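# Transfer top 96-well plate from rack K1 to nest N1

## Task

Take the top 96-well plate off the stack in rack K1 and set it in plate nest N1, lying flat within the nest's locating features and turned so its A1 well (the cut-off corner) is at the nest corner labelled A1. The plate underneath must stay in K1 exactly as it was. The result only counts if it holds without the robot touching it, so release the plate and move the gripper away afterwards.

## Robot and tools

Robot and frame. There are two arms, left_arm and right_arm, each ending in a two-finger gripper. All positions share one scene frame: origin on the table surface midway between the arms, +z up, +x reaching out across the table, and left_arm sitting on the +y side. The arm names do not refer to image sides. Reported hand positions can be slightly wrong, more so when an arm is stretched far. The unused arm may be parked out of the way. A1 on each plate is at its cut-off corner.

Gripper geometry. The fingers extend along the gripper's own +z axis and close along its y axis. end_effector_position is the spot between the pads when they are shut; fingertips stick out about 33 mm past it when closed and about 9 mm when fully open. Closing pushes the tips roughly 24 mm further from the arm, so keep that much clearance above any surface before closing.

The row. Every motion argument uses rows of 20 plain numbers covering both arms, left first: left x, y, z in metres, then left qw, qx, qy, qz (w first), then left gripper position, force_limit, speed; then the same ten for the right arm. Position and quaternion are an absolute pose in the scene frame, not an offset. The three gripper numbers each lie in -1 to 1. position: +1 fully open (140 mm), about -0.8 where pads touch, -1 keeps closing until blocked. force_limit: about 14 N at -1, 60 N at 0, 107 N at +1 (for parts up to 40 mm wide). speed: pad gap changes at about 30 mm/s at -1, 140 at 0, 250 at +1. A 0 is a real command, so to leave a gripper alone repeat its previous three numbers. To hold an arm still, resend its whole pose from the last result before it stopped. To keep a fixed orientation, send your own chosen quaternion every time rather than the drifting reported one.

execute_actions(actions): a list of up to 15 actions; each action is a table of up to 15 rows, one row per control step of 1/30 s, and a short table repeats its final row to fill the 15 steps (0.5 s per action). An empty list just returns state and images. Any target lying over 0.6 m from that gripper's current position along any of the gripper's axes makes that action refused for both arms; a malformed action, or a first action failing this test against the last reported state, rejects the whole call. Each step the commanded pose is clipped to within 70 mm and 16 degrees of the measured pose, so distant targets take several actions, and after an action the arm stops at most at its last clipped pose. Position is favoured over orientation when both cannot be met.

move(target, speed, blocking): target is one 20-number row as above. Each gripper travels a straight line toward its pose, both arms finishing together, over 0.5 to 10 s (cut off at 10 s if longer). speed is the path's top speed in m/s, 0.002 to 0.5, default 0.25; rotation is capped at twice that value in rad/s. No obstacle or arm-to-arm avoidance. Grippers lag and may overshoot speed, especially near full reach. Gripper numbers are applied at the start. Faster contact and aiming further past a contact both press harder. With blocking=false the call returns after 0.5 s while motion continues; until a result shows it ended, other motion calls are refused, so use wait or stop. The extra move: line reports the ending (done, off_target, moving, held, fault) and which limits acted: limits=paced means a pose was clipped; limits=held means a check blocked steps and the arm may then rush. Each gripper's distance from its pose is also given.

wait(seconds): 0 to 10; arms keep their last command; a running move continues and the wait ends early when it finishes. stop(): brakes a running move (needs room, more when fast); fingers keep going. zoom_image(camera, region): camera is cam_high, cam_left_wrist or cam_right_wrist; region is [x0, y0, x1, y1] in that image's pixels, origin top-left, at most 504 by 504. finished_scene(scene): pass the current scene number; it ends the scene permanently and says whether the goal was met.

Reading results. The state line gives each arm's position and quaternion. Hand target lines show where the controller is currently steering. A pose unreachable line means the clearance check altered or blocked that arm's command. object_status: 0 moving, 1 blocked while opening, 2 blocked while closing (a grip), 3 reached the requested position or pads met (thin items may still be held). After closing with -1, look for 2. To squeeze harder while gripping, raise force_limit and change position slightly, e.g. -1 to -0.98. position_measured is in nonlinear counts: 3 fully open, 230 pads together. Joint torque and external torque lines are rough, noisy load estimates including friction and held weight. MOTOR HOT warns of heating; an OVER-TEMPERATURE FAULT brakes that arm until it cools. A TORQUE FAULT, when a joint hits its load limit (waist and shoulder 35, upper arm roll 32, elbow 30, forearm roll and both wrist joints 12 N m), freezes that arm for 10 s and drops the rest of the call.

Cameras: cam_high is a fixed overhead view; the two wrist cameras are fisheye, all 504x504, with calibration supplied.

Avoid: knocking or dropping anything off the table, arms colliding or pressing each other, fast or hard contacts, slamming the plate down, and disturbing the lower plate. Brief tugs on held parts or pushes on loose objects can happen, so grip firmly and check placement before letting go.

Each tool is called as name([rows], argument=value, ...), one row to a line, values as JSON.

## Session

execute_actions(actions=[])

Scene clock: 0.00 s.
left_arm: end_effector_position=(+0.4912, +0.3129, +0.4140) position_measured=3 object_status=3 end_effector_quat_wxyz=(+0.008, +0.883, -0.469, -0.004) | right_arm: end_effector_position=(+0.3146, -0.7896, +0.1537) position_measured=3 object_status=3 end_effector_quat_wxyz=(+0.163, +0.404, +0.619, +0.654)
Joint positions: left_arm=[ 0.016 -0.002 -0.005 -1.568 -0.013  1.555 -0.789] | right_arm=[-1.226  0.856 -0.122 -1.536  1.088  1.182  0.933]
Joint velocities: left_arm=[ 0.001 -0.     0.     0.     0.     0.001  0.001] | right_arm=[ 0.     0.001 -0.001  0.    -0.001  0.001  0.   ]
Joint torques (N m, as the joint torque sensors report them, + toward a larger angle): no reading
External joint torques (N m, as the arm's controller estimates them; a push from outside toward a larger angle lowers the number): no reading
Hand target (left_arm): +0.491, +0.313, +0.414; +0.008, +0.883, -0.469, -0.004
Hand target (right_arm): +0.315, -0.790, +0.154; +0.163, +0.404, +0.619, +0.654
camera_calibration (this result's frames):
cam_right_wrist: T_world_to_cam=[[0.210114, -0.0874402, 0.973759, -0.28032], [0.410653, -0.895981, -0.169065, -0.801906], [0.887252, 0.4354, -0.15235, 0.277396], [0, 0, 0, 1]] pos_world=[0.142085, -0.863782, 0.179651]

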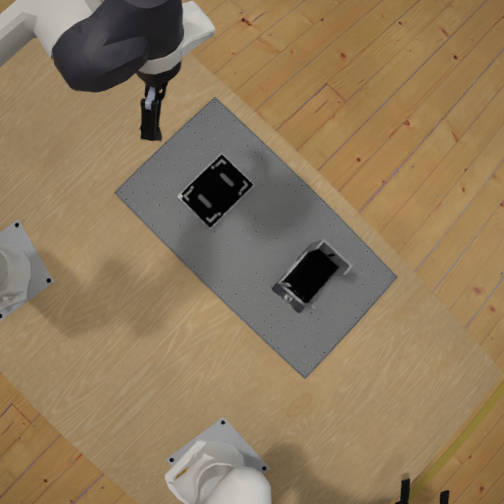

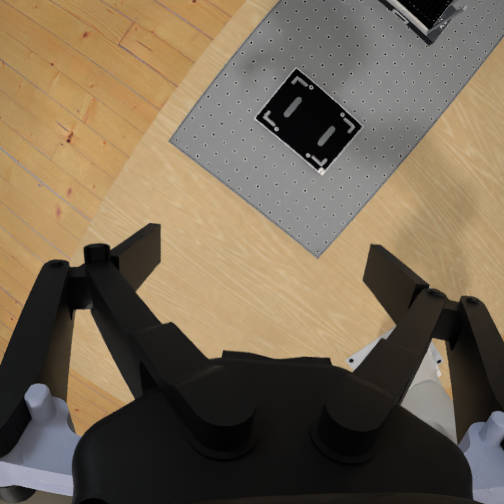

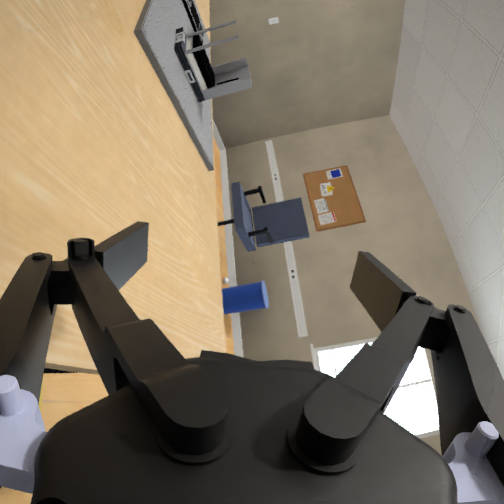

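zoom_image(camera="cam_high", region=[260,225,360,325])

zoom_image(camera="cam_high", region=[165,140,265,240])

Region (260, 225, 360, 325) of cam_high's 504x504 image, scaled by 5.040, with more detail than that image has.

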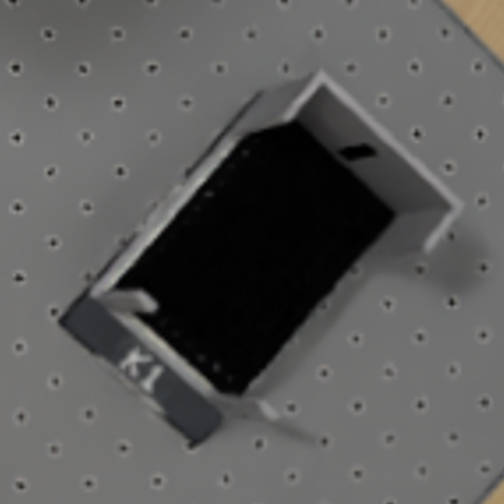

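Region (165, 140, 265, 240) of cam_high's 504x504 image, scaled by 5.040, with more detail than that image has.

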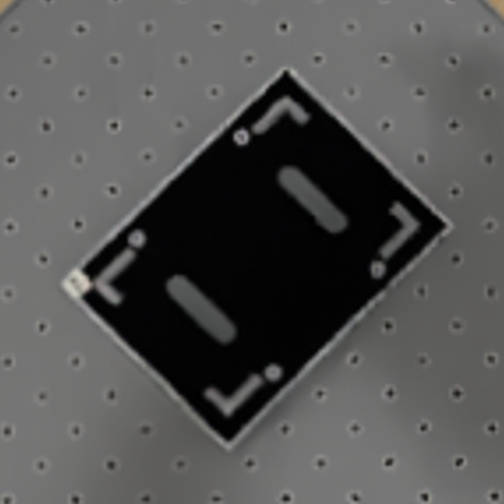

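move(target=[0.518,-0.147,0.2,0,0.026,-1,0,0.6,0,0,0.3146,-0.7896,0.1537,0.163,0.404,0.619,0.654,1,0,0], speed=0.4)

zoom_image(camera="cam_left_wrist", region=[140,90,380,330])

Scene clock: 22.67 s.
left_arm: end_effector_position=(+0.5243, -0.1409, +0.2008) position_measured=53 object_status=3 end_effector_quat_wxyz=(+0.021, -0.036, +0.999, -0.022) | right_arm: end_effector_position=(+0.3146, -0.7896, +0.1537) position_measured=3 object_status=3 end_effector_quat_wxyz=(+0.163, +0.404, +0.619, +0.654)
Joint positions: left_arm=[-0.439  1.069 -0.458 -0.501  0.404  1.587  0.64 ] | right_arm=[-1.226  0.856 -0.122 -1.536  1.088  1.182  0.933]
Joint velocities: left_arm=[-0.004  0.001  0.013  0.001 -0.007 -0.004  0.029] | right_arm=[ 0.001  0.     0.    -0.001  0.    -0.     0.   ]
Joint torques (N m, as the joint torque sensors report them, + toward a larger angle): left_arm=[ -1.67 -59.67  -4.19  22.29   0.02   2.16   0.38] | right_arm=[  0.19 -49.66   0.25  19.62   1.97  -1.85   0.06]
External joint torques (N m, as the arm's controller estimates them; a push from outside toward a larger angle lowers the number): left_arm=[-1.75 -2.5   0.45  0.69 -0.78 -0.45  0.39] | right_arm=[ 0.1   0.58  0.54  0.62 -0.08 -0.11  0.  ]
Hand target (left_arm): +0.523, -0.141, +0.200; +0.020, -0.028, +0.999, -0.021
Hand target (right_arm): +0.315, -0.790, +0.154; +0.163, +0.404, +0.619, +0.654
Off the commanded pose (left_arm): 0.009 m, 4 deg.
Off the commanded pose (right_arm): 0.000 m, 0 deg.
elbow stopped short (left arm): the move would have taken joint 4 (elbow) straighter than the controller allows; a more bent joint 4 avoids this.
move: off_target (left_arm)
camera_calibration (this result's frames):
cam_left_wrist: T_world_to_cam=[[-0.142627, 0.988751, -0.045045, 0.228519], [0.929549, 0.149442, 0.337055, -0.528546], [0.339995, 0.00620157, -0.940407, 0.201755], [0, 0, 0, 1]] pos_world=[0.455307, -0.148212, 0.378174]
cam_right_wrist: T_world_to_cam=[[0.210114, -0.0874398, 0.973759, -0.28032], [0.410653, -0.895981, -0.169065, -0.801907], [0.887252, 0.4354, -0.15235, 0.277396], [0, 0, 0, 1]] pos_world=[0.142085, -0.863782, 0.179651]

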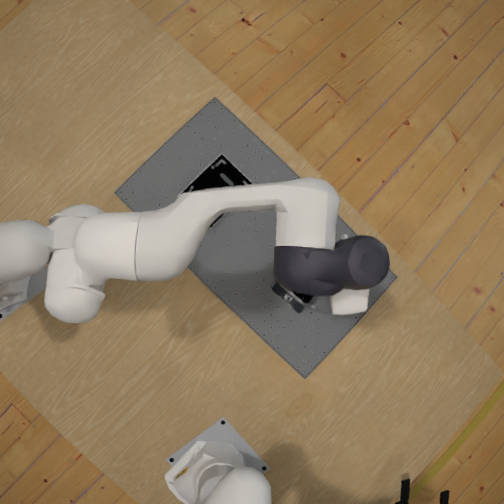

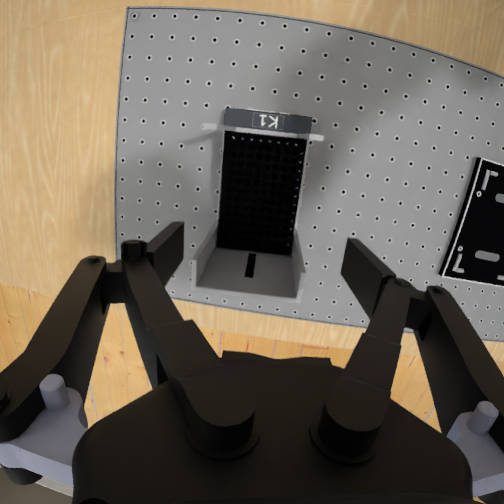

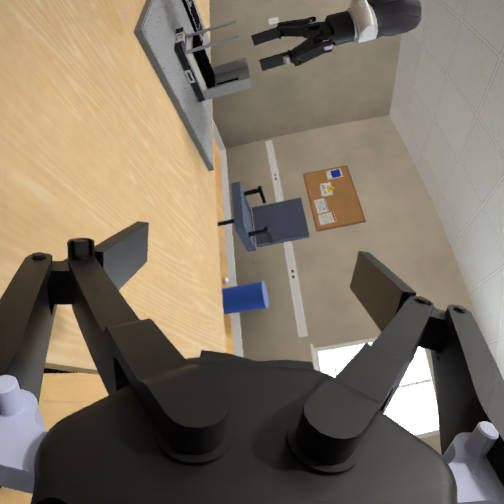

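Region (140, 90, 380, 330) of cam_left_wrist's 504x504 image, scaled by 2.100, with more detail than that image has.

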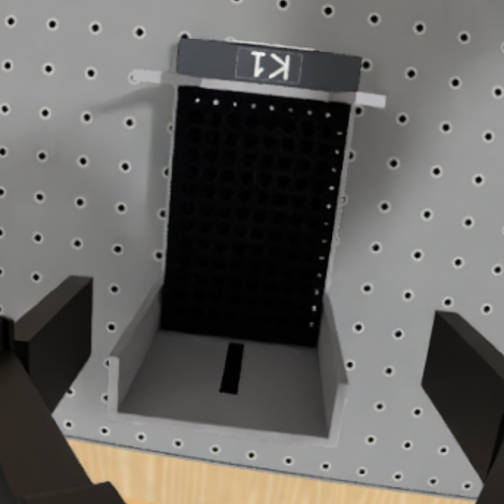

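move(target=[0.508,-0.1435,0.17,0,0.03,-1,0,0.6,0,0,0.3146,-0.7896,0.1537,0.163,0.404,0.619,0.654,1,0,0], speed=0.08)

move(target=[0.508,-0.1435,0.105,0,0.03,-1,0,0.6,0,0,0.3146,-0.7896,0.1537,0.163,0.404,0.619,0.654,1,0,0], speed=0.08)

zoom_image(camera="cam_left_wrist", region=[140,110,380,350])

Scene clock: 29.73 s.
left_arm: end_effector_position=(+0.5086, -0.1435, +0.1702) position_measured=53 object_status=3 end_effector_quat_wxyz=(+0.005, -0.026, +1.000, -0.004) | right_arm: end_effector_position=(+0.3146, -0.7896, +0.1537) position_measured=3 object_status=3 end_effector_quat_wxyz=(+0.163, +0.404, +0.619, +0.654)
Joint positions: left_arm=[-0.46   1.105 -0.449 -0.5    0.4    1.575  0.643] | right_arm=[-1.226  0.856 -0.122 -1.536  1.088  1.182  0.933]
Joint velocities: left_arm=[ 0.    -0.     0.012  0.001 -0.007 -0.001 -0.005] | right_arm=[ 0.    -0.001  0.    -0.002  0.    -0.001  0.001]
Joint torques (N m, as the joint torque sensors report them, + toward a larger angle): left_arm=[ -0.93 -60.79  -4.71  21.67   0.1    2.02  -0.28] | right_arm=[ -0.14 -49.34   0.95  19.51   1.97  -1.92  -0.01]
External joint torques (N m, as the arm's controller estimates them; a push from outside toward a larger angle lowers the number): left_arm=[-0.93 -2.97 -0.07 -0.13 -0.69 -0.48 -0.28] | right_arm=[-0.14  1.01  1.3   0.49 -0.08 -0.18 -0.07]
Hand target (left_arm): +0.508, -0.143, +0.170; +0.003, -0.030, +1.000, -0.003
Hand target (right_arm): +0.315, -0.790, +0.154; +0.163, +0.404, +0.619, +0.654
Off the commanded pose (left_arm): 0.001 m, 1 deg.
Off the commanded pose (right_arm): 0.000 m, 0 deg.
elbow stopped short (left arm): the move would have taken joint 4 (elbow) straighter than the controller allows; a more bent joint 4 avoids this.
move: done
camera_calibration (this result's frames):
cam_left_wrist: T_world_to_cam=[[-0.125231, 0.99211, -0.00591303, 0.212426], [0.943166, 0.120898, 0.30955, -0.509611], [0.307822, 0.0331883, -0.950865, 0.20035], [0, 0, 0, 1]] pos_world=[0.445578, -0.155789, 0.349511]
cam_right_wrist: T_world_to_cam=[[0.210114, -0.0874398, 0.973759, -0.28032], [0.410653, -0.895981, -0.169065, -0.801907], [0.887252, 0.4354, -0.15235, 0.277396], [0, 0, 0, 1]] pos_world=[0.142085, -0.863782, 0.179651]

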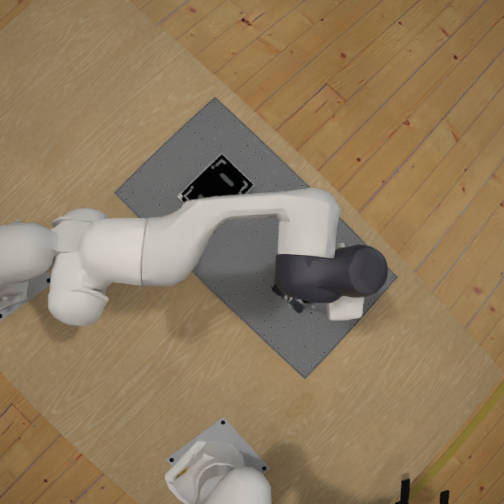

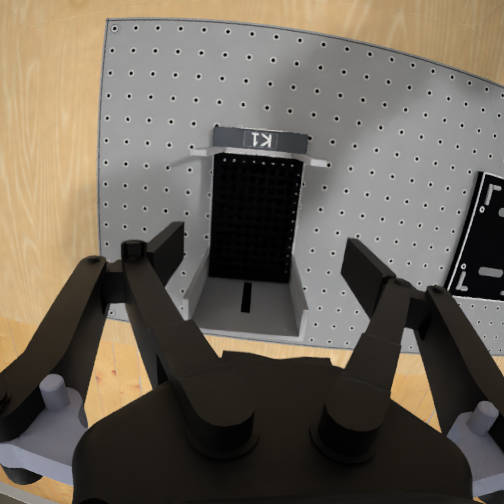

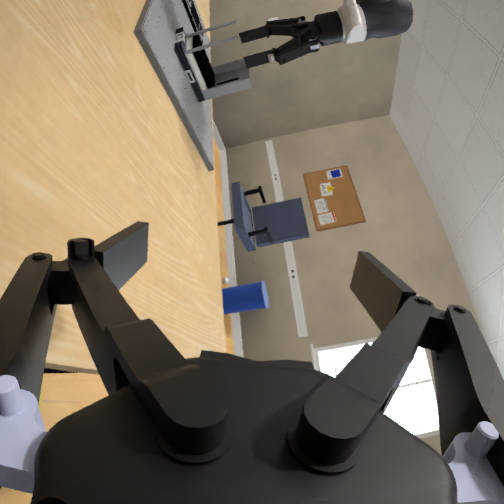

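Scene clock: 31.20 s.
left_arm: end_effector_position=(+0.5071, -0.1433, +0.1047) position_measured=53 object_status=3 end_effector_quat_wxyz=(-0.001, -0.026, +1.000, +0.002) | right_arm: end_effector_position=(+0.3146, -0.7896, +0.1537) position_measured=3 object_status=3 end_effector_quat_wxyz=(+0.163, +0.404, +0.619, +0.654)
Joint positions: left_arm=[-0.404  1.073 -0.449 -0.74   0.4    1.748  0.607] | right_arm=[-1.226  0.856 -0.122 -1.536  1.088  1.182  0.933]
Joint velocities: left_arm=[ 0.001 -0.001  0.    -0.01   0.     0.017 -0.009] | right_arm=[ 0.001  0.001  0.001 -0.    -0.     0.     0.   ]
Joint torques (N m, as the joint torque sensors report them, + toward a larger angle): left_arm=[  1.11 -61.58  -6.76  21.39   0.39   2.68  -0.44] | right_arm=[ -0.04 -49.46   0.39  19.78   1.97  -1.89   0.03]
External joint torques (N m, as the arm's controller estimates them; a push from outside toward a larger angle lowers the number): left_arm=[ 1.03 -3.82 -0.18 -1.22 -0.39  0.23 -0.44] | right_arm=[-0.03  0.79  0.75  0.78 -0.08 -0.15 -0.03]
Hand target (left_arm): +0.508, -0.144, +0.105; +0.000, -0.031, +1.000, +0.001
Hand target (right_arm): +0.315, -0.790, +0.154; +0.163, +0.404, +0.619, +0.654
Off the commanded pose (left_arm): 0.001 m, 1 deg.
Off the commanded pose (right_arm): 0.000 m, 0 deg.
move: done
camera_calibration (this result's frames):
cam_left_wrist: T_world_to_cam=[[-0.124563, 0.992175, 0.00856369, 0.209777], [0.946555, 0.116239, 0.300871, -0.489336], [0.297521, 0.0455833, -0.953627, 0.145777], [0, 0, 0, 1]] pos_world=[0.445942, -0.157901, 0.284447]
cam_right_wrist: T_world_to_cam=[[0.210114, -0.0874399, 0.973759, -0.28032], [0.410653, -0.895981, -0.169065, -0.801907], [0.887252, 0.4354, -0.15235, 0.277396], [0, 0, 0, 1]] pos_world=[0.142085, -0.863782, 0.179651]

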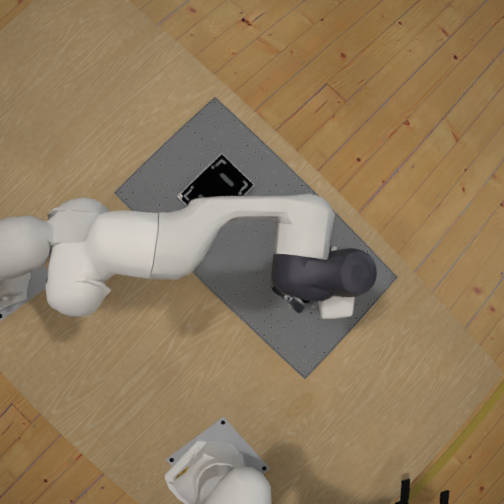

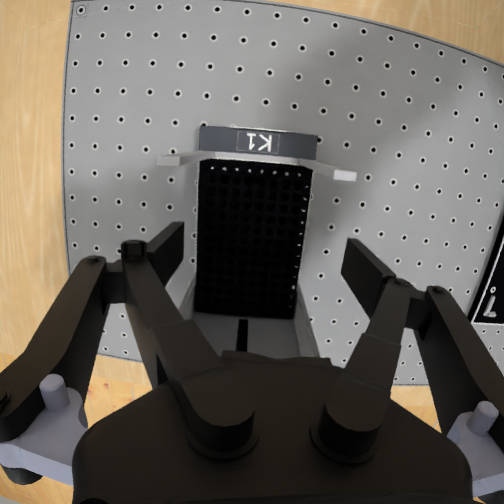

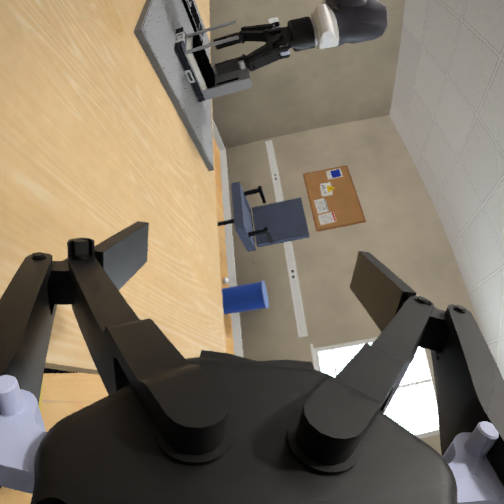

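Region (140, 110, 380, 350) of cam_left_wrist's 504x504 image, scaled by 2.100, with more detail than that image has.

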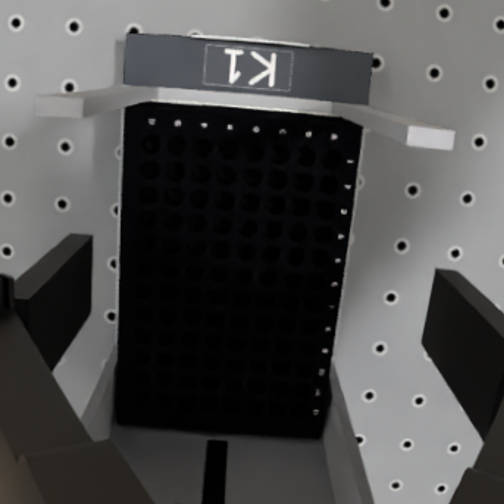

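move(target=[0.508,-0.153,0.098,0,0.042,-1,0,0.6,0,0,0.3146,-0.7896,0.1537,0.163,0.404,0.619,0.654,1,0,0], speed=0.04)

move(target=[0.508,-0.153,0.083,0,0.042,-1,0,0.45,0,-0.5,0.3146,-0.7896,0.1537,0.163,0.404,0.619,0.654,1,0,0], speed=0.04)

zoom_image(camera="cam_left_wrist", region=[140,110,380,350])

zoom_image(camera="cam_right_wrist", region=[160,0,270,110])

Scene clock: 37.40 s.
left_arm: end_effector_position=(+0.5089, -0.1546, +0.0986) position_measured=53 object_status=3 end_effector_quat_wxyz=(+0.002, -0.037, +0.999, -0.004) | right_arm: end_effector_position=(+0.3146, -0.7896, +0.1537) position_measured=3 object_status=3 end_effector_quat_wxyz=(+0.163, +0.404, +0.619, +0.654)
Joint positions: left_arm=[-0.441  1.14  -0.439 -0.627  0.4    1.724  0.595] | right_arm=[-1.226  0.856 -0.122 -1.536  1.088  1.182  0.933]
Joint velocities: left_arm=[-0.018  0.038  0.005  0.085  0.001 -0.045 -0.003] | right_arm=[ 0.001 -0.     0.002 -0.     0.002 -0.    -0.001]
Joint torques (N m, as the joint torque sensors report them, + toward a larger angle): left_arm=[ -0.88 -61.24  -4.42  23.43   0.44   2.15  -0.34] | right_arm=[ -0.11 -49.76   0.28  19.63   1.9   -1.82   0.07]
External joint torques (N m, as the arm's controller estimates them; a push from outside toward a larger angle lowers the number): left_arm=[-1.16 -2.44  1.25  0.96 -0.35 -0.31 -0.34] | right_arm=[-0.35  0.58  0.46  0.57 -0.16 -0.07  0.01]
Hand target (left_arm): +0.508, -0.153, +0.098; +0.000, -0.042, +0.999, -0.001
Hand target (right_arm): +0.315, -0.790, +0.154; +0.163, +0.404, +0.619, +0.654
Off the commanded pose (left_arm): 0.002 m, 1 deg.
Off the commanded pose (right_arm): 0.000 m, 0 deg.
move: done
camera_calibration (this result's frames):
cam_left_wrist: T_world_to_cam=[[-0.14679, 0.98916, -0.00394372, 0.233314], [0.941987, 0.141004, 0.304595, -0.482174], [0.301849, 0.0409966, -0.952474, 0.136945], [0, 0, 0, 1]] pos_world=[0.447113, -0.16841, 0.278224]
cam_right_wrist: T_world_to_cam=[[0.210114, -0.0874398, 0.973759, -0.28032], [0.410653, -0.895981, -0.169065, -0.801907], [0.887252, 0.4354, -0.15235, 0.277396], [0, 0, 0, 1]] pos_world=[0.142085, -0.863782, 0.179651]

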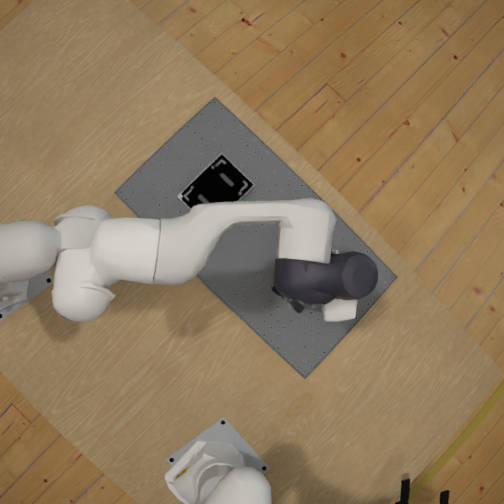

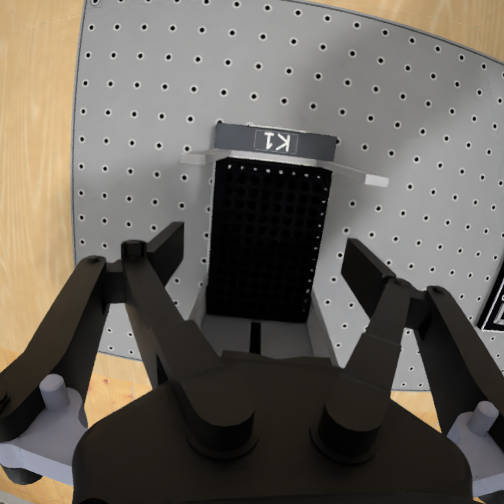

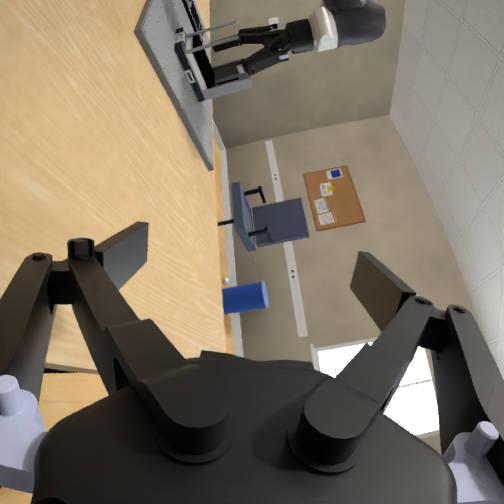

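Scene clock: 38.17 s.
left_arm: end_effector_position=(+0.5059, -0.1542, +0.0838) position_measured=72 object_status=3 end_effector_quat_wxyz=(-0.002, -0.037, +0.999, +0.000) | right_arm: end_effector_position=(+0.3146, -0.7896, +0.1537) position_measured=3 object_status=3 end_effector_quat_wxyz=(+0.163, +0.404, +0.619, +0.654)
Joint positions: left_arm=[-0.44   1.15  -0.437 -0.647  0.4    1.742  0.589] | right_arm=[-1.226  0.856 -0.122 -1.536  1.088  1.182  0.933]
Joint velocities: left_arm=[ 0.002 -0.001  0.    -0.003  0.001  0.011 -0.008] | right_arm=[ 0.     0.     0.    -0.001 -0.001 -0.     0.001]
Joint torques (N m, as the joint torque sensors report them, + toward a larger angle): left_arm=[ -0.21 -61.7   -5.07  20.11   0.89   2.82  -0.27] | right_arm=[  0.16 -49.82   0.16  20.17   1.93  -1.9    0.08]
External joint torques (N m, as the arm's controller estimates them; a push from outside toward a larger angle lowers the number): left_arm=[-0.19 -3.02  0.83 -2.46  0.12  0.35 -0.27] | right_arm=[ 0.27  0.42  0.6   1.16 -0.11 -0.18  0.02]
Hand target (left_arm): +0.508, -0.153, +0.083; -0.000, -0.042, +0.999, +0.000
Hand target (right_arm): +0.315, -0.790, +0.154; +0.163, +0.404, +0.619, +0.654
Off the commanded pose (left_arm): 0.003 m, 1 deg.
Off the commanded pose (right_arm): 0.000 m, 0 deg.
move: done
camera_calibration (this result's frames):
cam_left_wrist: T_world_to_cam=[[-0.146828, 0.989153, 0.00417497, 0.231738], [0.944196, 0.138894, 0.298669, -0.475847], [0.294849, 0.0477948, -0.954348, 0.128501], [0, 0, 0, 1]] pos_world=[0.44543, -0.169274, 0.263788]
cam_right_wrist: T_world_to_cam=[[0.210114, -0.08744, 0.973759, -0.28032], [0.410653, -0.89598, -0.169065, -0.801907], [0.887252, 0.4354, -0.15235, 0.277396], [0, 0, 0, 1]] pos_world=[0.142085, -0.863782, 0.179651]

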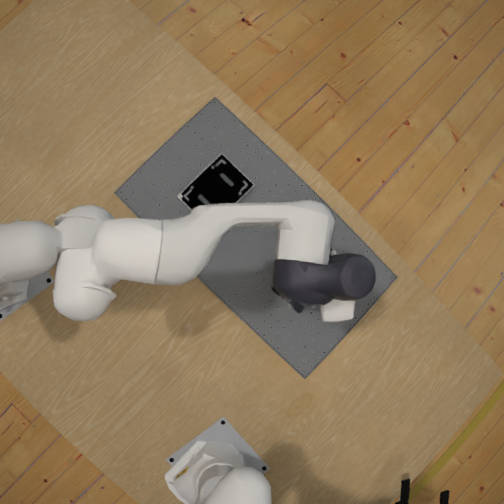

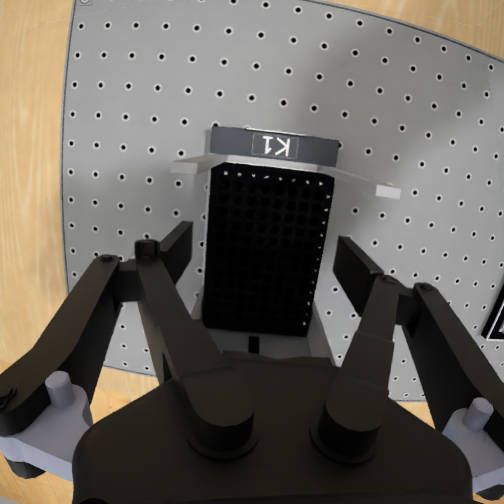

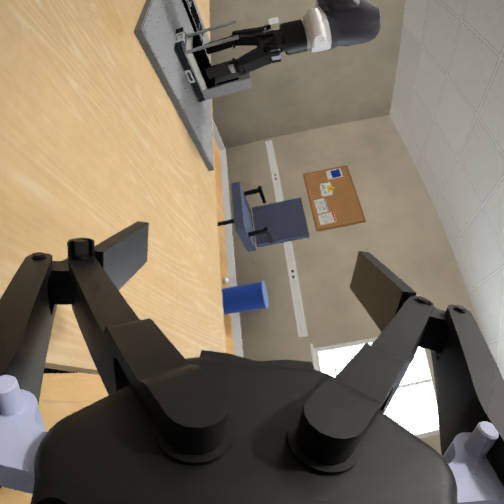

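Region (140, 110, 380, 350) of cam_left_wrist's 504x504 image, scaled by 2.100, with more detail than that image has.

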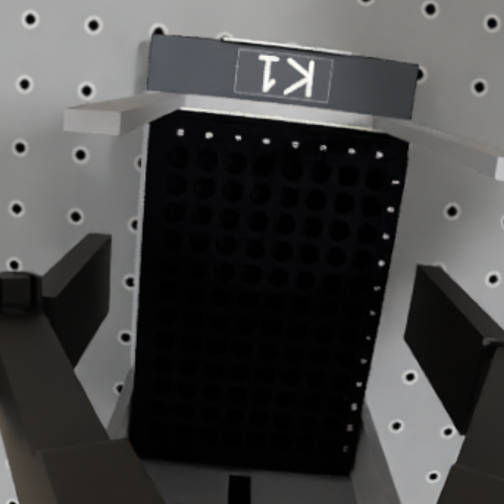

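Region (160, 0, 270, 110) of cam_right_wrist's 504x504 image, scaled by 4.582, with more detail than that image has.

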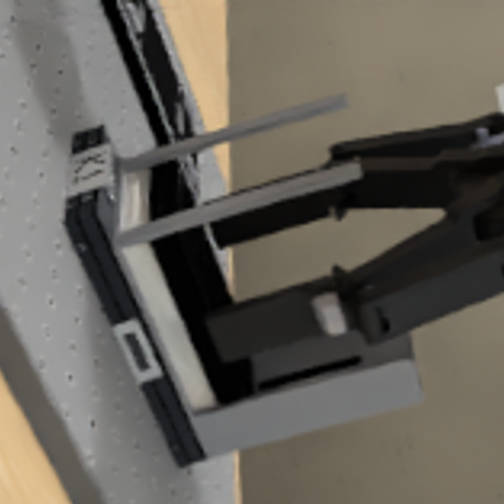

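move(target=[0.507,-0.1535,0.081,0,0.036,-1,0,-1,0,-1,0.3146,-0.7896,0.1537,0.163,0.404,0.619,0.654,1,0,0], speed=0.04)

zoom_image(camera="cam_right_wrist", region=[160,0,270,110])

move(target=[0.506,-0.1535,0.11,0,0.036,-1,0,-1,0,-1,0.3146,-0.7896,0.1537,0.163,0.404,0.619,0.654,1,0,0], speed=0.03)

zoom_image(camera="cam_right_wrist", region=[160,0,270,110])

Scene clock: 45.13 s.
left_arm: end_effector_position=(+0.5053, -0.1543, +0.0808) position_measured=110 object_status=2 end_effector_quat_wxyz=(-0.002, -0.037, +0.999, +0.000) | right_arm: end_effector_position=(+0.3146, -0.7896, +0.1537) position_measured=3 object_status=3 end_effector_quat_wxyz=(+0.163, +0.404, +0.619, +0.654)
Joint positions: left_arm=[-0.437  1.145 -0.437 -0.665  0.4    1.753  0.587] | right_arm=[-1.226  0.856 -0.122 -1.536  1.088  1.182  0.933]
Joint velocities: left_arm=[-0.001 -0.001  0.001 -0.003 -0.001  0.001  0.001] | right_arm=[ 0.001  0.001 -0.     0.001 -0.001 -0.    -0.001]
Joint torques (N m, as the joint torque sensors report them, + toward a larger angle): left_arm=[  0.55 -62.37  -5.93  20.24   1.08   2.84   0.15] | right_arm=[  0.23 -49.23   0.43  19.85   1.94  -1.85   0.05]
External joint torques (N m, as the arm's controller estimates them; a push from outside toward a larger angle lowers the number): left_arm=[ 0.6  -3.98  0.09 -2.21  0.31  0.39  0.15] | right_arm=[ 0.12  1.11  0.72  0.77 -0.12 -0.12 -0.01]
Hand target (left_arm): +0.507, -0.153, +0.081; -0.000, -0.036, +0.999, +0.000
Hand target (right_arm): +0.315, -0.790, +0.154; +0.163, +0.404, +0.619, +0.654
Off the commanded pose (left_arm): 0.002 m, 0 deg.
Off the commanded pose (right_arm): 0.000 m, 0 deg.
move: done
camera_calibration (this result's frames):
cam_left_wrist: T_world_to_cam=[[-0.145415, 0.989361, 0.0043656, 0.231076], [0.944368, 0.137483, 0.298776, -0.474616], [0.294998, 0.0475692, -0.954313, 0.125661], [0, 0, 0, 1]] pos_world=[0.444745, -0.169343, 0.260716]
cam_right_wrist: T_world_to_cam=[[0.210114, -0.0874399, 0.973759, -0.28032], [0.410653, -0.895981, -0.169065, -0.801907], [0.887252, 0.4354, -0.15235, 0.277396], [0, 0, 0, 1]] pos_world=[0.142085, -0.863782, 0.179651]

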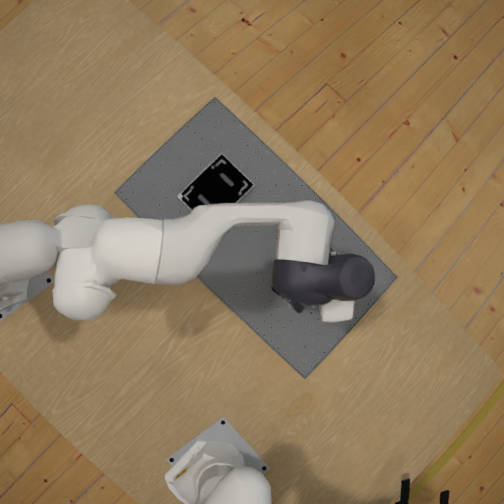

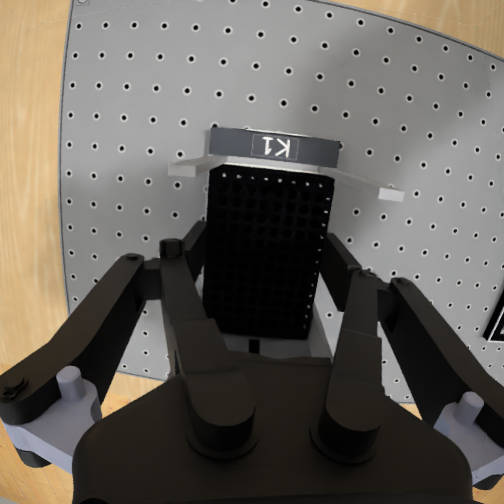

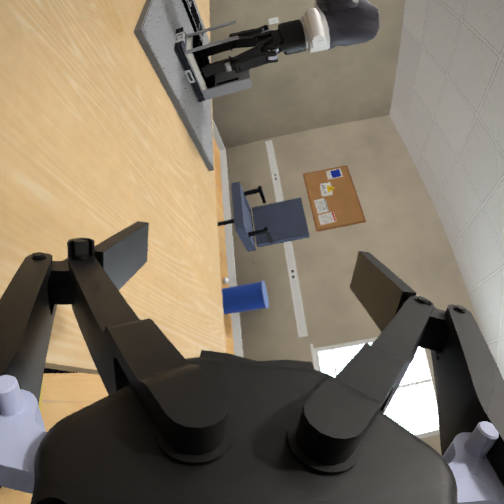

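Region (160, 0, 270, 110) of cam_right_wrist's 504x504 image, scaled by 4.582, with more detail than that image has.

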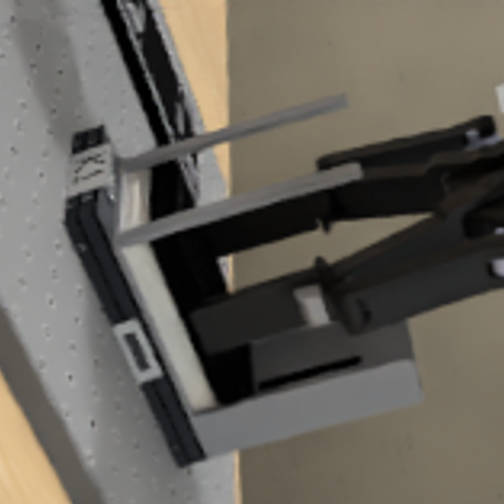

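Scene clock: 46.50 s.
left_arm: end_effector_position=(+0.5051, -0.1535, +0.1086) position_measured=110 object_status=2 end_effector_quat_wxyz=(-0.000, -0.038, +0.999, +0.000) | right_arm: end_effector_position=(+0.3146, -0.7896, +0.1537) position_measured=3 object_status=3 end_effector_quat_wxyz=(+0.163, +0.404, +0.619, +0.654)
Joint positions: left_arm=[-0.452  1.138 -0.437 -0.601  0.398  1.69   0.594] | right_arm=[-1.226  0.856 -0.122 -1.536  1.088  1.182  0.933]
Joint velocities: left_arm=[-0.003  0.004  0.001  0.016  0.001 -0.012  0.004] | right_arm=[-0.    -0.    -0.001  0.001  0.    -0.     0.001]
Joint torques (N m, as the joint torque sensors report them, + toward a larger angle): left_arm=[ -0.21 -61.1   -6.27  24.43   0.7    2.27   0.4 ] | right_arm=[ -0.08 -49.62   0.37  19.77   1.94  -1.85   0.03]
External joint torques (N m, as the arm's controller estimates them; a push from outside toward a larger angle lowers the number): left_arm=[-0.27 -2.78 -0.85  2.12 -0.09 -0.18  0.4 ] | right_arm=[ 0.08  0.56  0.84  0.8  -0.1  -0.13 -0.03]
Hand target (left_arm): +0.506, -0.153, +0.110; +0.000, -0.036, +0.999, -0.000
Hand target (right_arm): +0.315, -0.790, +0.154; +0.163, +0.404, +0.619, +0.654
Off the commanded pose (left_arm): 0.002 m, 0 deg.
Off the commanded pose (right_arm): 0.000 m, 0 deg.
move: done
camera_calibration (this result's frames):
cam_left_wrist: T_world_to_cam=[[-0.14847, 0.988906, 0.00454753, 0.231603], [0.943137, 0.140213, 0.301385, -0.482106], [0.297404, 0.0490357, -0.953492, 0.151169], [0, 0, 0, 1]] pos_world=[0.444119, -0.168849, 0.288385]
cam_right_wrist: T_world_to_cam=[[0.210114, -0.0874398, 0.973759, -0.28032], [0.410653, -0.89598, -0.169065, -0.801907], [0.887252, 0.4354, -0.15235, 0.277396], [0, 0, 0, 1]] pos_world=[0.142085, -0.863782, 0.179651]

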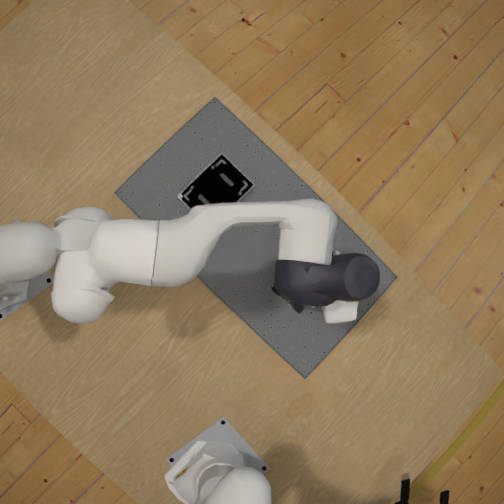

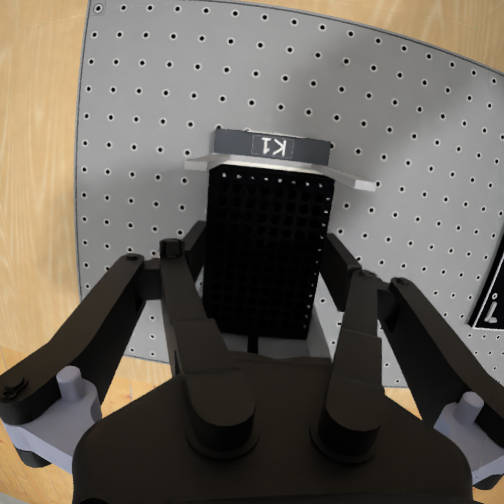

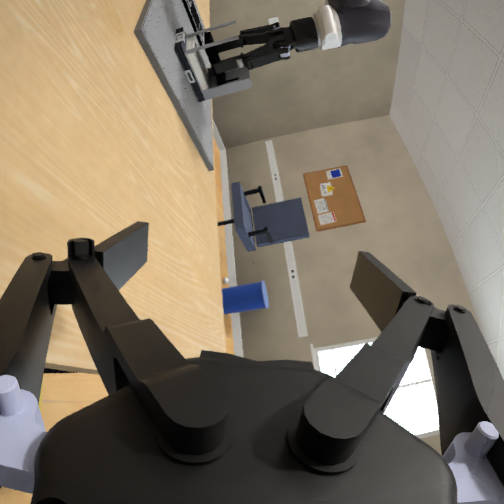

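Region (160, 0, 270, 110) of cam_right_wrist's 504x504 image, scaled by 4.582, with more detail than that image has.

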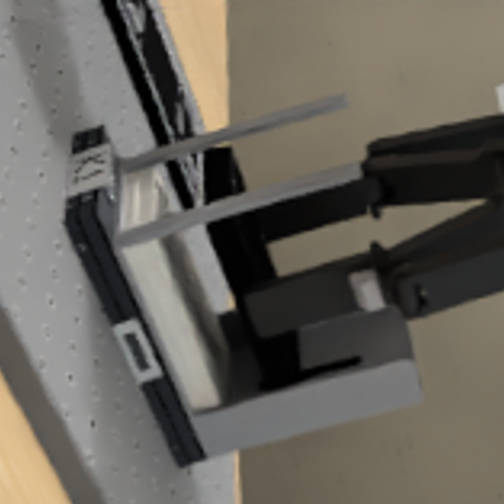

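move(target=[0.506,-0.1545,0.19,0.02,-0.037,0.999,-0.02,-1,0,-1,0.3146,-0.7896,0.1537,0.163,0.404,0.619,0.654,1,0,0], speed=0.04)

Scene clock: 52.00 s.
left_arm: end_effector_position=(+0.5047, -0.1539, +0.1878) position_measured=110 object_status=2 end_effector_quat_wxyz=(+0.020, -0.034, +0.999, -0.017) | right_arm: end_effector_position=(+0.3146, -0.7896, +0.1537) position_measured=3 object_status=3 end_effector_quat_wxyz=(+0.163, +0.404, +0.619, +0.654)
Joint positions: left_arm=[-0.428  0.988 -0.445 -0.687  0.38   1.675  0.59 ] | right_arm=[-1.226  0.856 -0.122 -1.536  1.088  1.182  0.933]
Joint velocities: left_arm=[-0.     0.001  0.     0.    -0.001  0.002  0.   ] | right_arm=[-0.    -0.001 -0.    -0.    -0.    -0.001  0.   ]
Joint torques (N m, as the joint torque sensors report them, + toward a larger angle): left_arm=[  0.57 -60.21  -6.71  22.6    0.29   2.83  -0.05] | right_arm=[ -0.01 -49.54   0.49  19.6    1.95  -1.83   0.03]
External joint torques (N m, as the arm's controller estimates them; a push from outside toward a larger angle lowers the number): left_arm=[ 0.71 -3.95 -0.88  0.33 -0.51  0.26 -0.05] | right_arm=[ 0.03  0.82  0.87  0.53 -0.11 -0.1  -0.03]
Hand target (left_arm): +0.506, -0.154, +0.190; +0.020, -0.036, +0.999, -0.020
Hand target (right_arm): +0.315, -0.790, +0.154; +0.163, +0.404, +0.619, +0.654
Off the commanded pose (left_arm): 0.003 m, 0 deg.
Off the commanded pose (right_arm): 0.000 m, 0 deg.
move: done
camera_calibration (this result's frames):
cam_left_wrist: T_world_to_cam=[[-0.140306, 0.98948, -0.0352518, 0.235056], [0.931212, 0.143973, 0.334837, -0.505274], [0.33639, 0.0141529, -0.941616, 0.199508], [0, 0, 0, 1]] pos_world=[0.436384, -0.162661, 0.365331]
cam_right_wrist: T_world_to_cam=[[0.210114, -0.08744, 0.973759, -0.28032], [0.410653, -0.89598, -0.169065, -0.801907], [0.887252, 0.4354, -0.15235, 0.277396], [0, 0, 0, 1]] pos_world=[0.142085, -0.863782, 0.179651]

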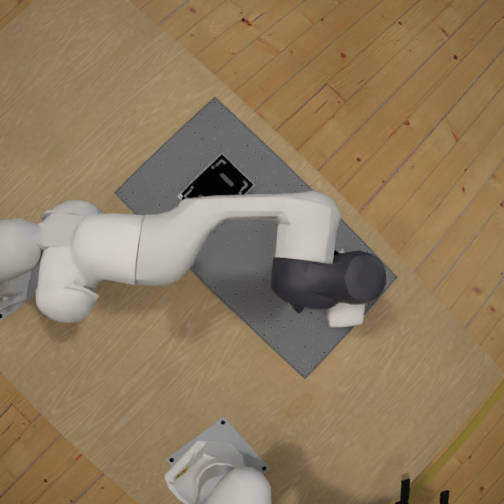

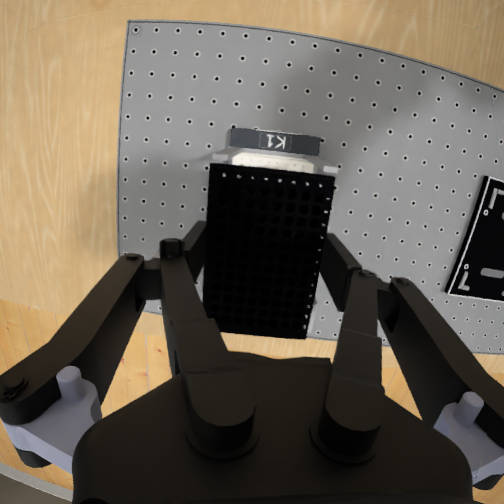

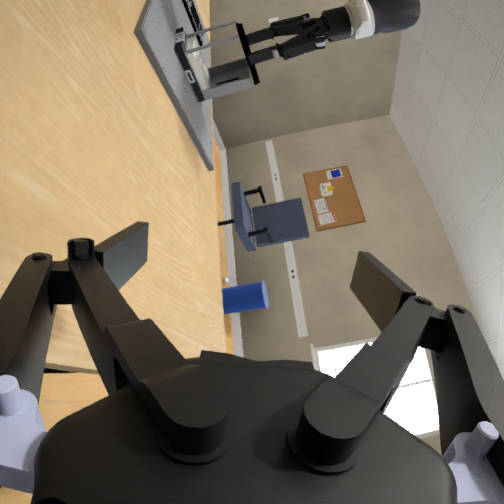

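Clear of the posts.

move(target=[0.50,0.0,0.21,0,-0.01,1,0,-1,0,-1,0.3146,-0.7896,0.1537,0.163,0.404,0.619,0.654,1,0,0], speed=0.2)

move(target=[0.488,0.165,0.085,0,0,1,0,-1,0,-1,0.3146,-0.7896,0.1537,0.163,0.404,0.619,0.654,1,0,0], speed=0.2)

zoom_image(camera="cam_left_wrist", region=[140,110,380,350])

Scene clock: 57.77 s.
left_arm: end_effector_position=(+0.4976, -0.0001, +0.2094) position_measured=110 object_status=2 end_effector_quat_wxyz=(+0.000, -0.018, +1.000, +0.002) | right_arm: end_effector_position=(+0.3146, -0.7896, +0.1537) position_measured=3 object_status=3 end_effector_quat_wxyz=(+0.163, +0.404, +0.619, +0.654)
Joint positions: left_arm=[-0.017  0.52  -0.568 -1.451  0.289  1.885  0.714] | right_arm=[-1.226  0.856 -0.122 -1.536  1.088  1.182  0.933]
Joint velocities: left_arm=[ 0.009  0.001 -0.007 -0.001  0.001  0.008  0.023] | right_arm=[ 0.001 -0.     0.002 -0.001 -0.001 -0.001 -0.   ]
Joint torques (N m, as the joint torque sensors report them, + toward a larger angle): left_arm=[  0.93 -47.61 -10.86  21.99   0.72   2.85   0.43] | right_arm=[  0.13 -49.44   0.24  19.79   1.95  -1.89   0.06]
External joint torques (N m, as the arm's controller estimates them; a push from outside toward a larger angle lowers the number): left_arm=[ 0.86 -3.44 -3.17 -1.43 -0.05  0.42  0.43] | right_arm=[ 0.04  0.83  0.53  0.78 -0.1  -0.15  0.  ]
Hand target (left_arm): +0.498, -0.001, +0.210; +0.002, -0.011, +1.000, +0.000
Hand target (right_arm): +0.315, -0.790, +0.154; +0.163, +0.404, +0.619, +0.654
Off the commanded pose (left_arm): 0.003 m, 1 deg.
Off the commanded pose (right_arm): 0.000 m, 0 deg.
move: done
camera_calibration (this result's frames):
cam_left_wrist: T_world_to_cam=[[-0.108005, 0.99412, 0.00776469, 0.0575196], [0.947746, 0.100602, 0.302747, -0.529469], [0.300186, 0.0400571, -0.953039, 0.240455], [0, 0, 0, 1]] pos_world=[0.435834, -0.0135476, 0.389012]
cam_right_wrist: T_world_to_cam=[[0.210114, -0.0874399, 0.973759, -0.28032], [0.410653, -0.89598, -0.169065, -0.801907], [0.887252, 0.4354, -0.15235, 0.277396], [0, 0, 0, 1]] pos_world=[0.142085, -0.863782, 0.179651]

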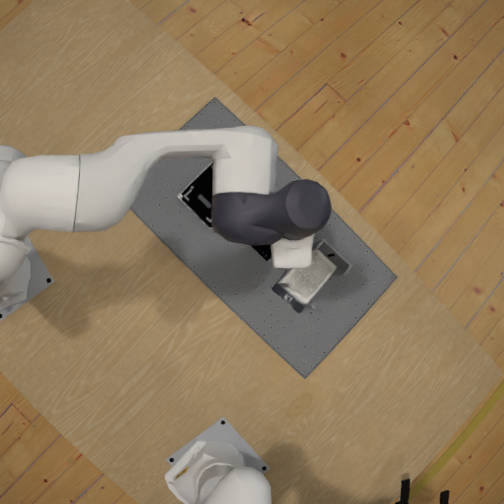

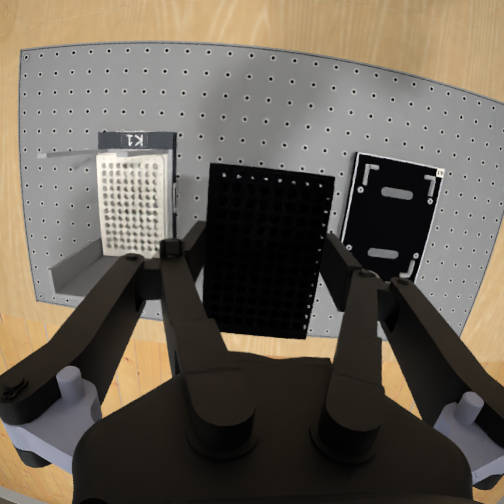

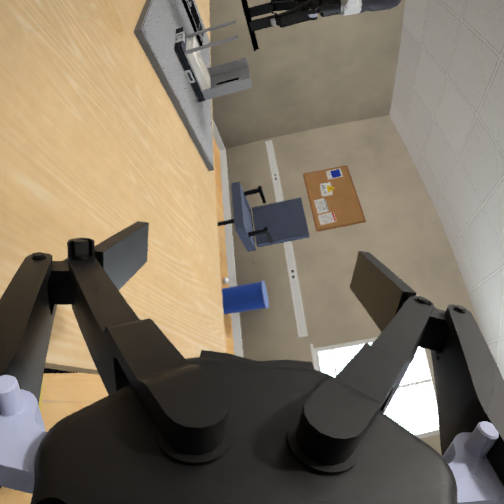

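Scene clock: 59.50 s.
left_arm: end_effector_position=(+0.4866, +0.1652, +0.0837) position_measured=110 object_status=2 end_effector_quat_wxyz=(-0.001, -0.010, +1.000, +0.001) | right_arm: end_effector_position=(+0.3146, -0.7896, +0.1537) position_measured=3 object_status=3 end_effector_quat_wxyz=(+0.163, +0.404, +0.619, +0.654)
Joint positions: left_arm=[ 0.324  0.362 -0.596 -2.031  0.274  2.313  0.915] | right_arm=[-1.226  0.856 -0.122 -1.536  1.088  1.182  0.933]
Joint velocities: left_arm=[ 0.004 -0.    -0.004 -0.001  0.002  0.013  0.024] | right_arm=[-0.     0.    -0.     0.001  0.     0.001  0.001]
Joint torques (N m, as the joint torque sensors report them, + toward a larger angle): left_arm=[  0.86 -38.89  -7.67  20.65   1.11   2.72   0.39] | right_arm=[  0.21 -49.8    0.11  19.22   2.03  -1.86   0.07]
External joint torques (N m, as the arm's controller estimates them; a push from outside toward a larger angle lowers the number): left_arm=[ 0.99 -3.13 -1.41 -0.72  0.52  0.29  0.39] | right_arm=[ 0.23  0.48  0.49  0.17 -0.02 -0.13  0.01]
Hand target (left_arm): +0.487, +0.165, +0.084; +0.001, -0.002, +1.000, +0.000
Hand target (right_arm): +0.315, -0.790, +0.154; +0.163, +0.404, +0.619, +0.654
Off the commanded pose (left_arm): 0.002 m, 1 deg.
Off the commanded pose (right_arm): 0.000 m, 0 deg.
move: done
camera_calibration (this result's frames):
cam_left_wrist: T_world_to_cam=[[-0.0932059, 0.99563, 0.00585046, -0.114341], [0.949966, 0.0871686, 0.299943, -0.496251], [0.298122, 0.0335142, -0.953939, 0.119532], [0, 0, 0, 1]] pos_world=[0.425129, 0.153093, 0.263542]
cam_right_wrist: T_world_to_cam=[[0.210114, -0.0874399, 0.973759, -0.28032], [0.410653, -0.89598, -0.169065, -0.801907], [0.887252, 0.4354, -0.15235, 0.277396], [0, 0, 0, 1]] pos_world=[0.142085, -0.863782, 0.179651]

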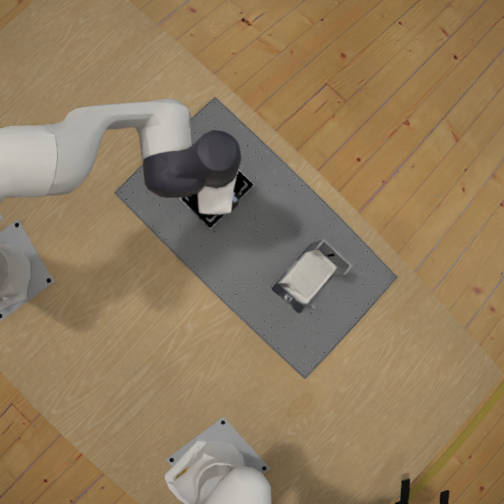

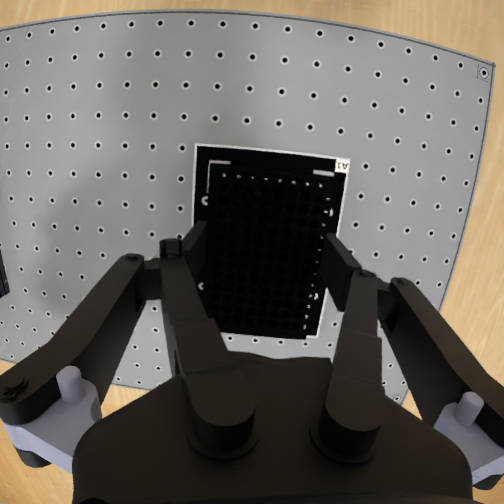

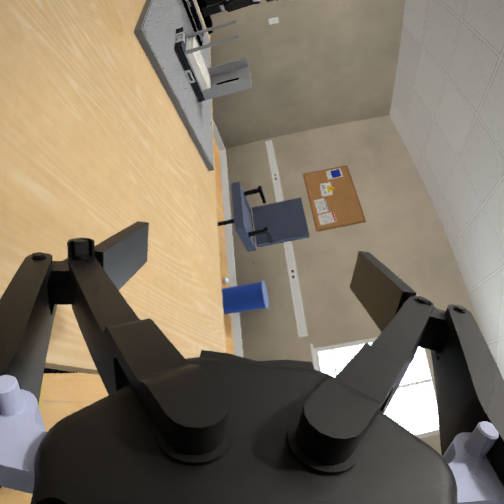

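Region (140, 110, 380, 350) of cam_left_wrist's 504x504 image, scaled by 2.100, with more detail than that image has.

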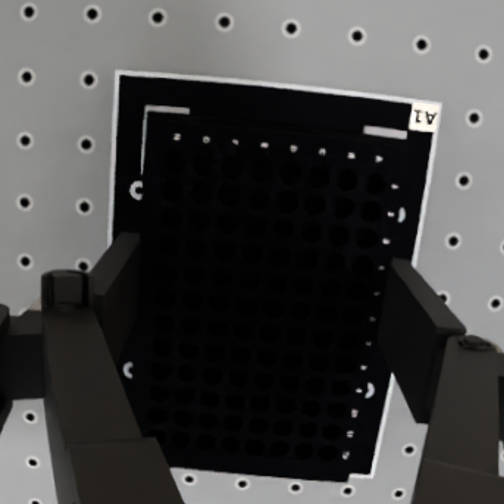

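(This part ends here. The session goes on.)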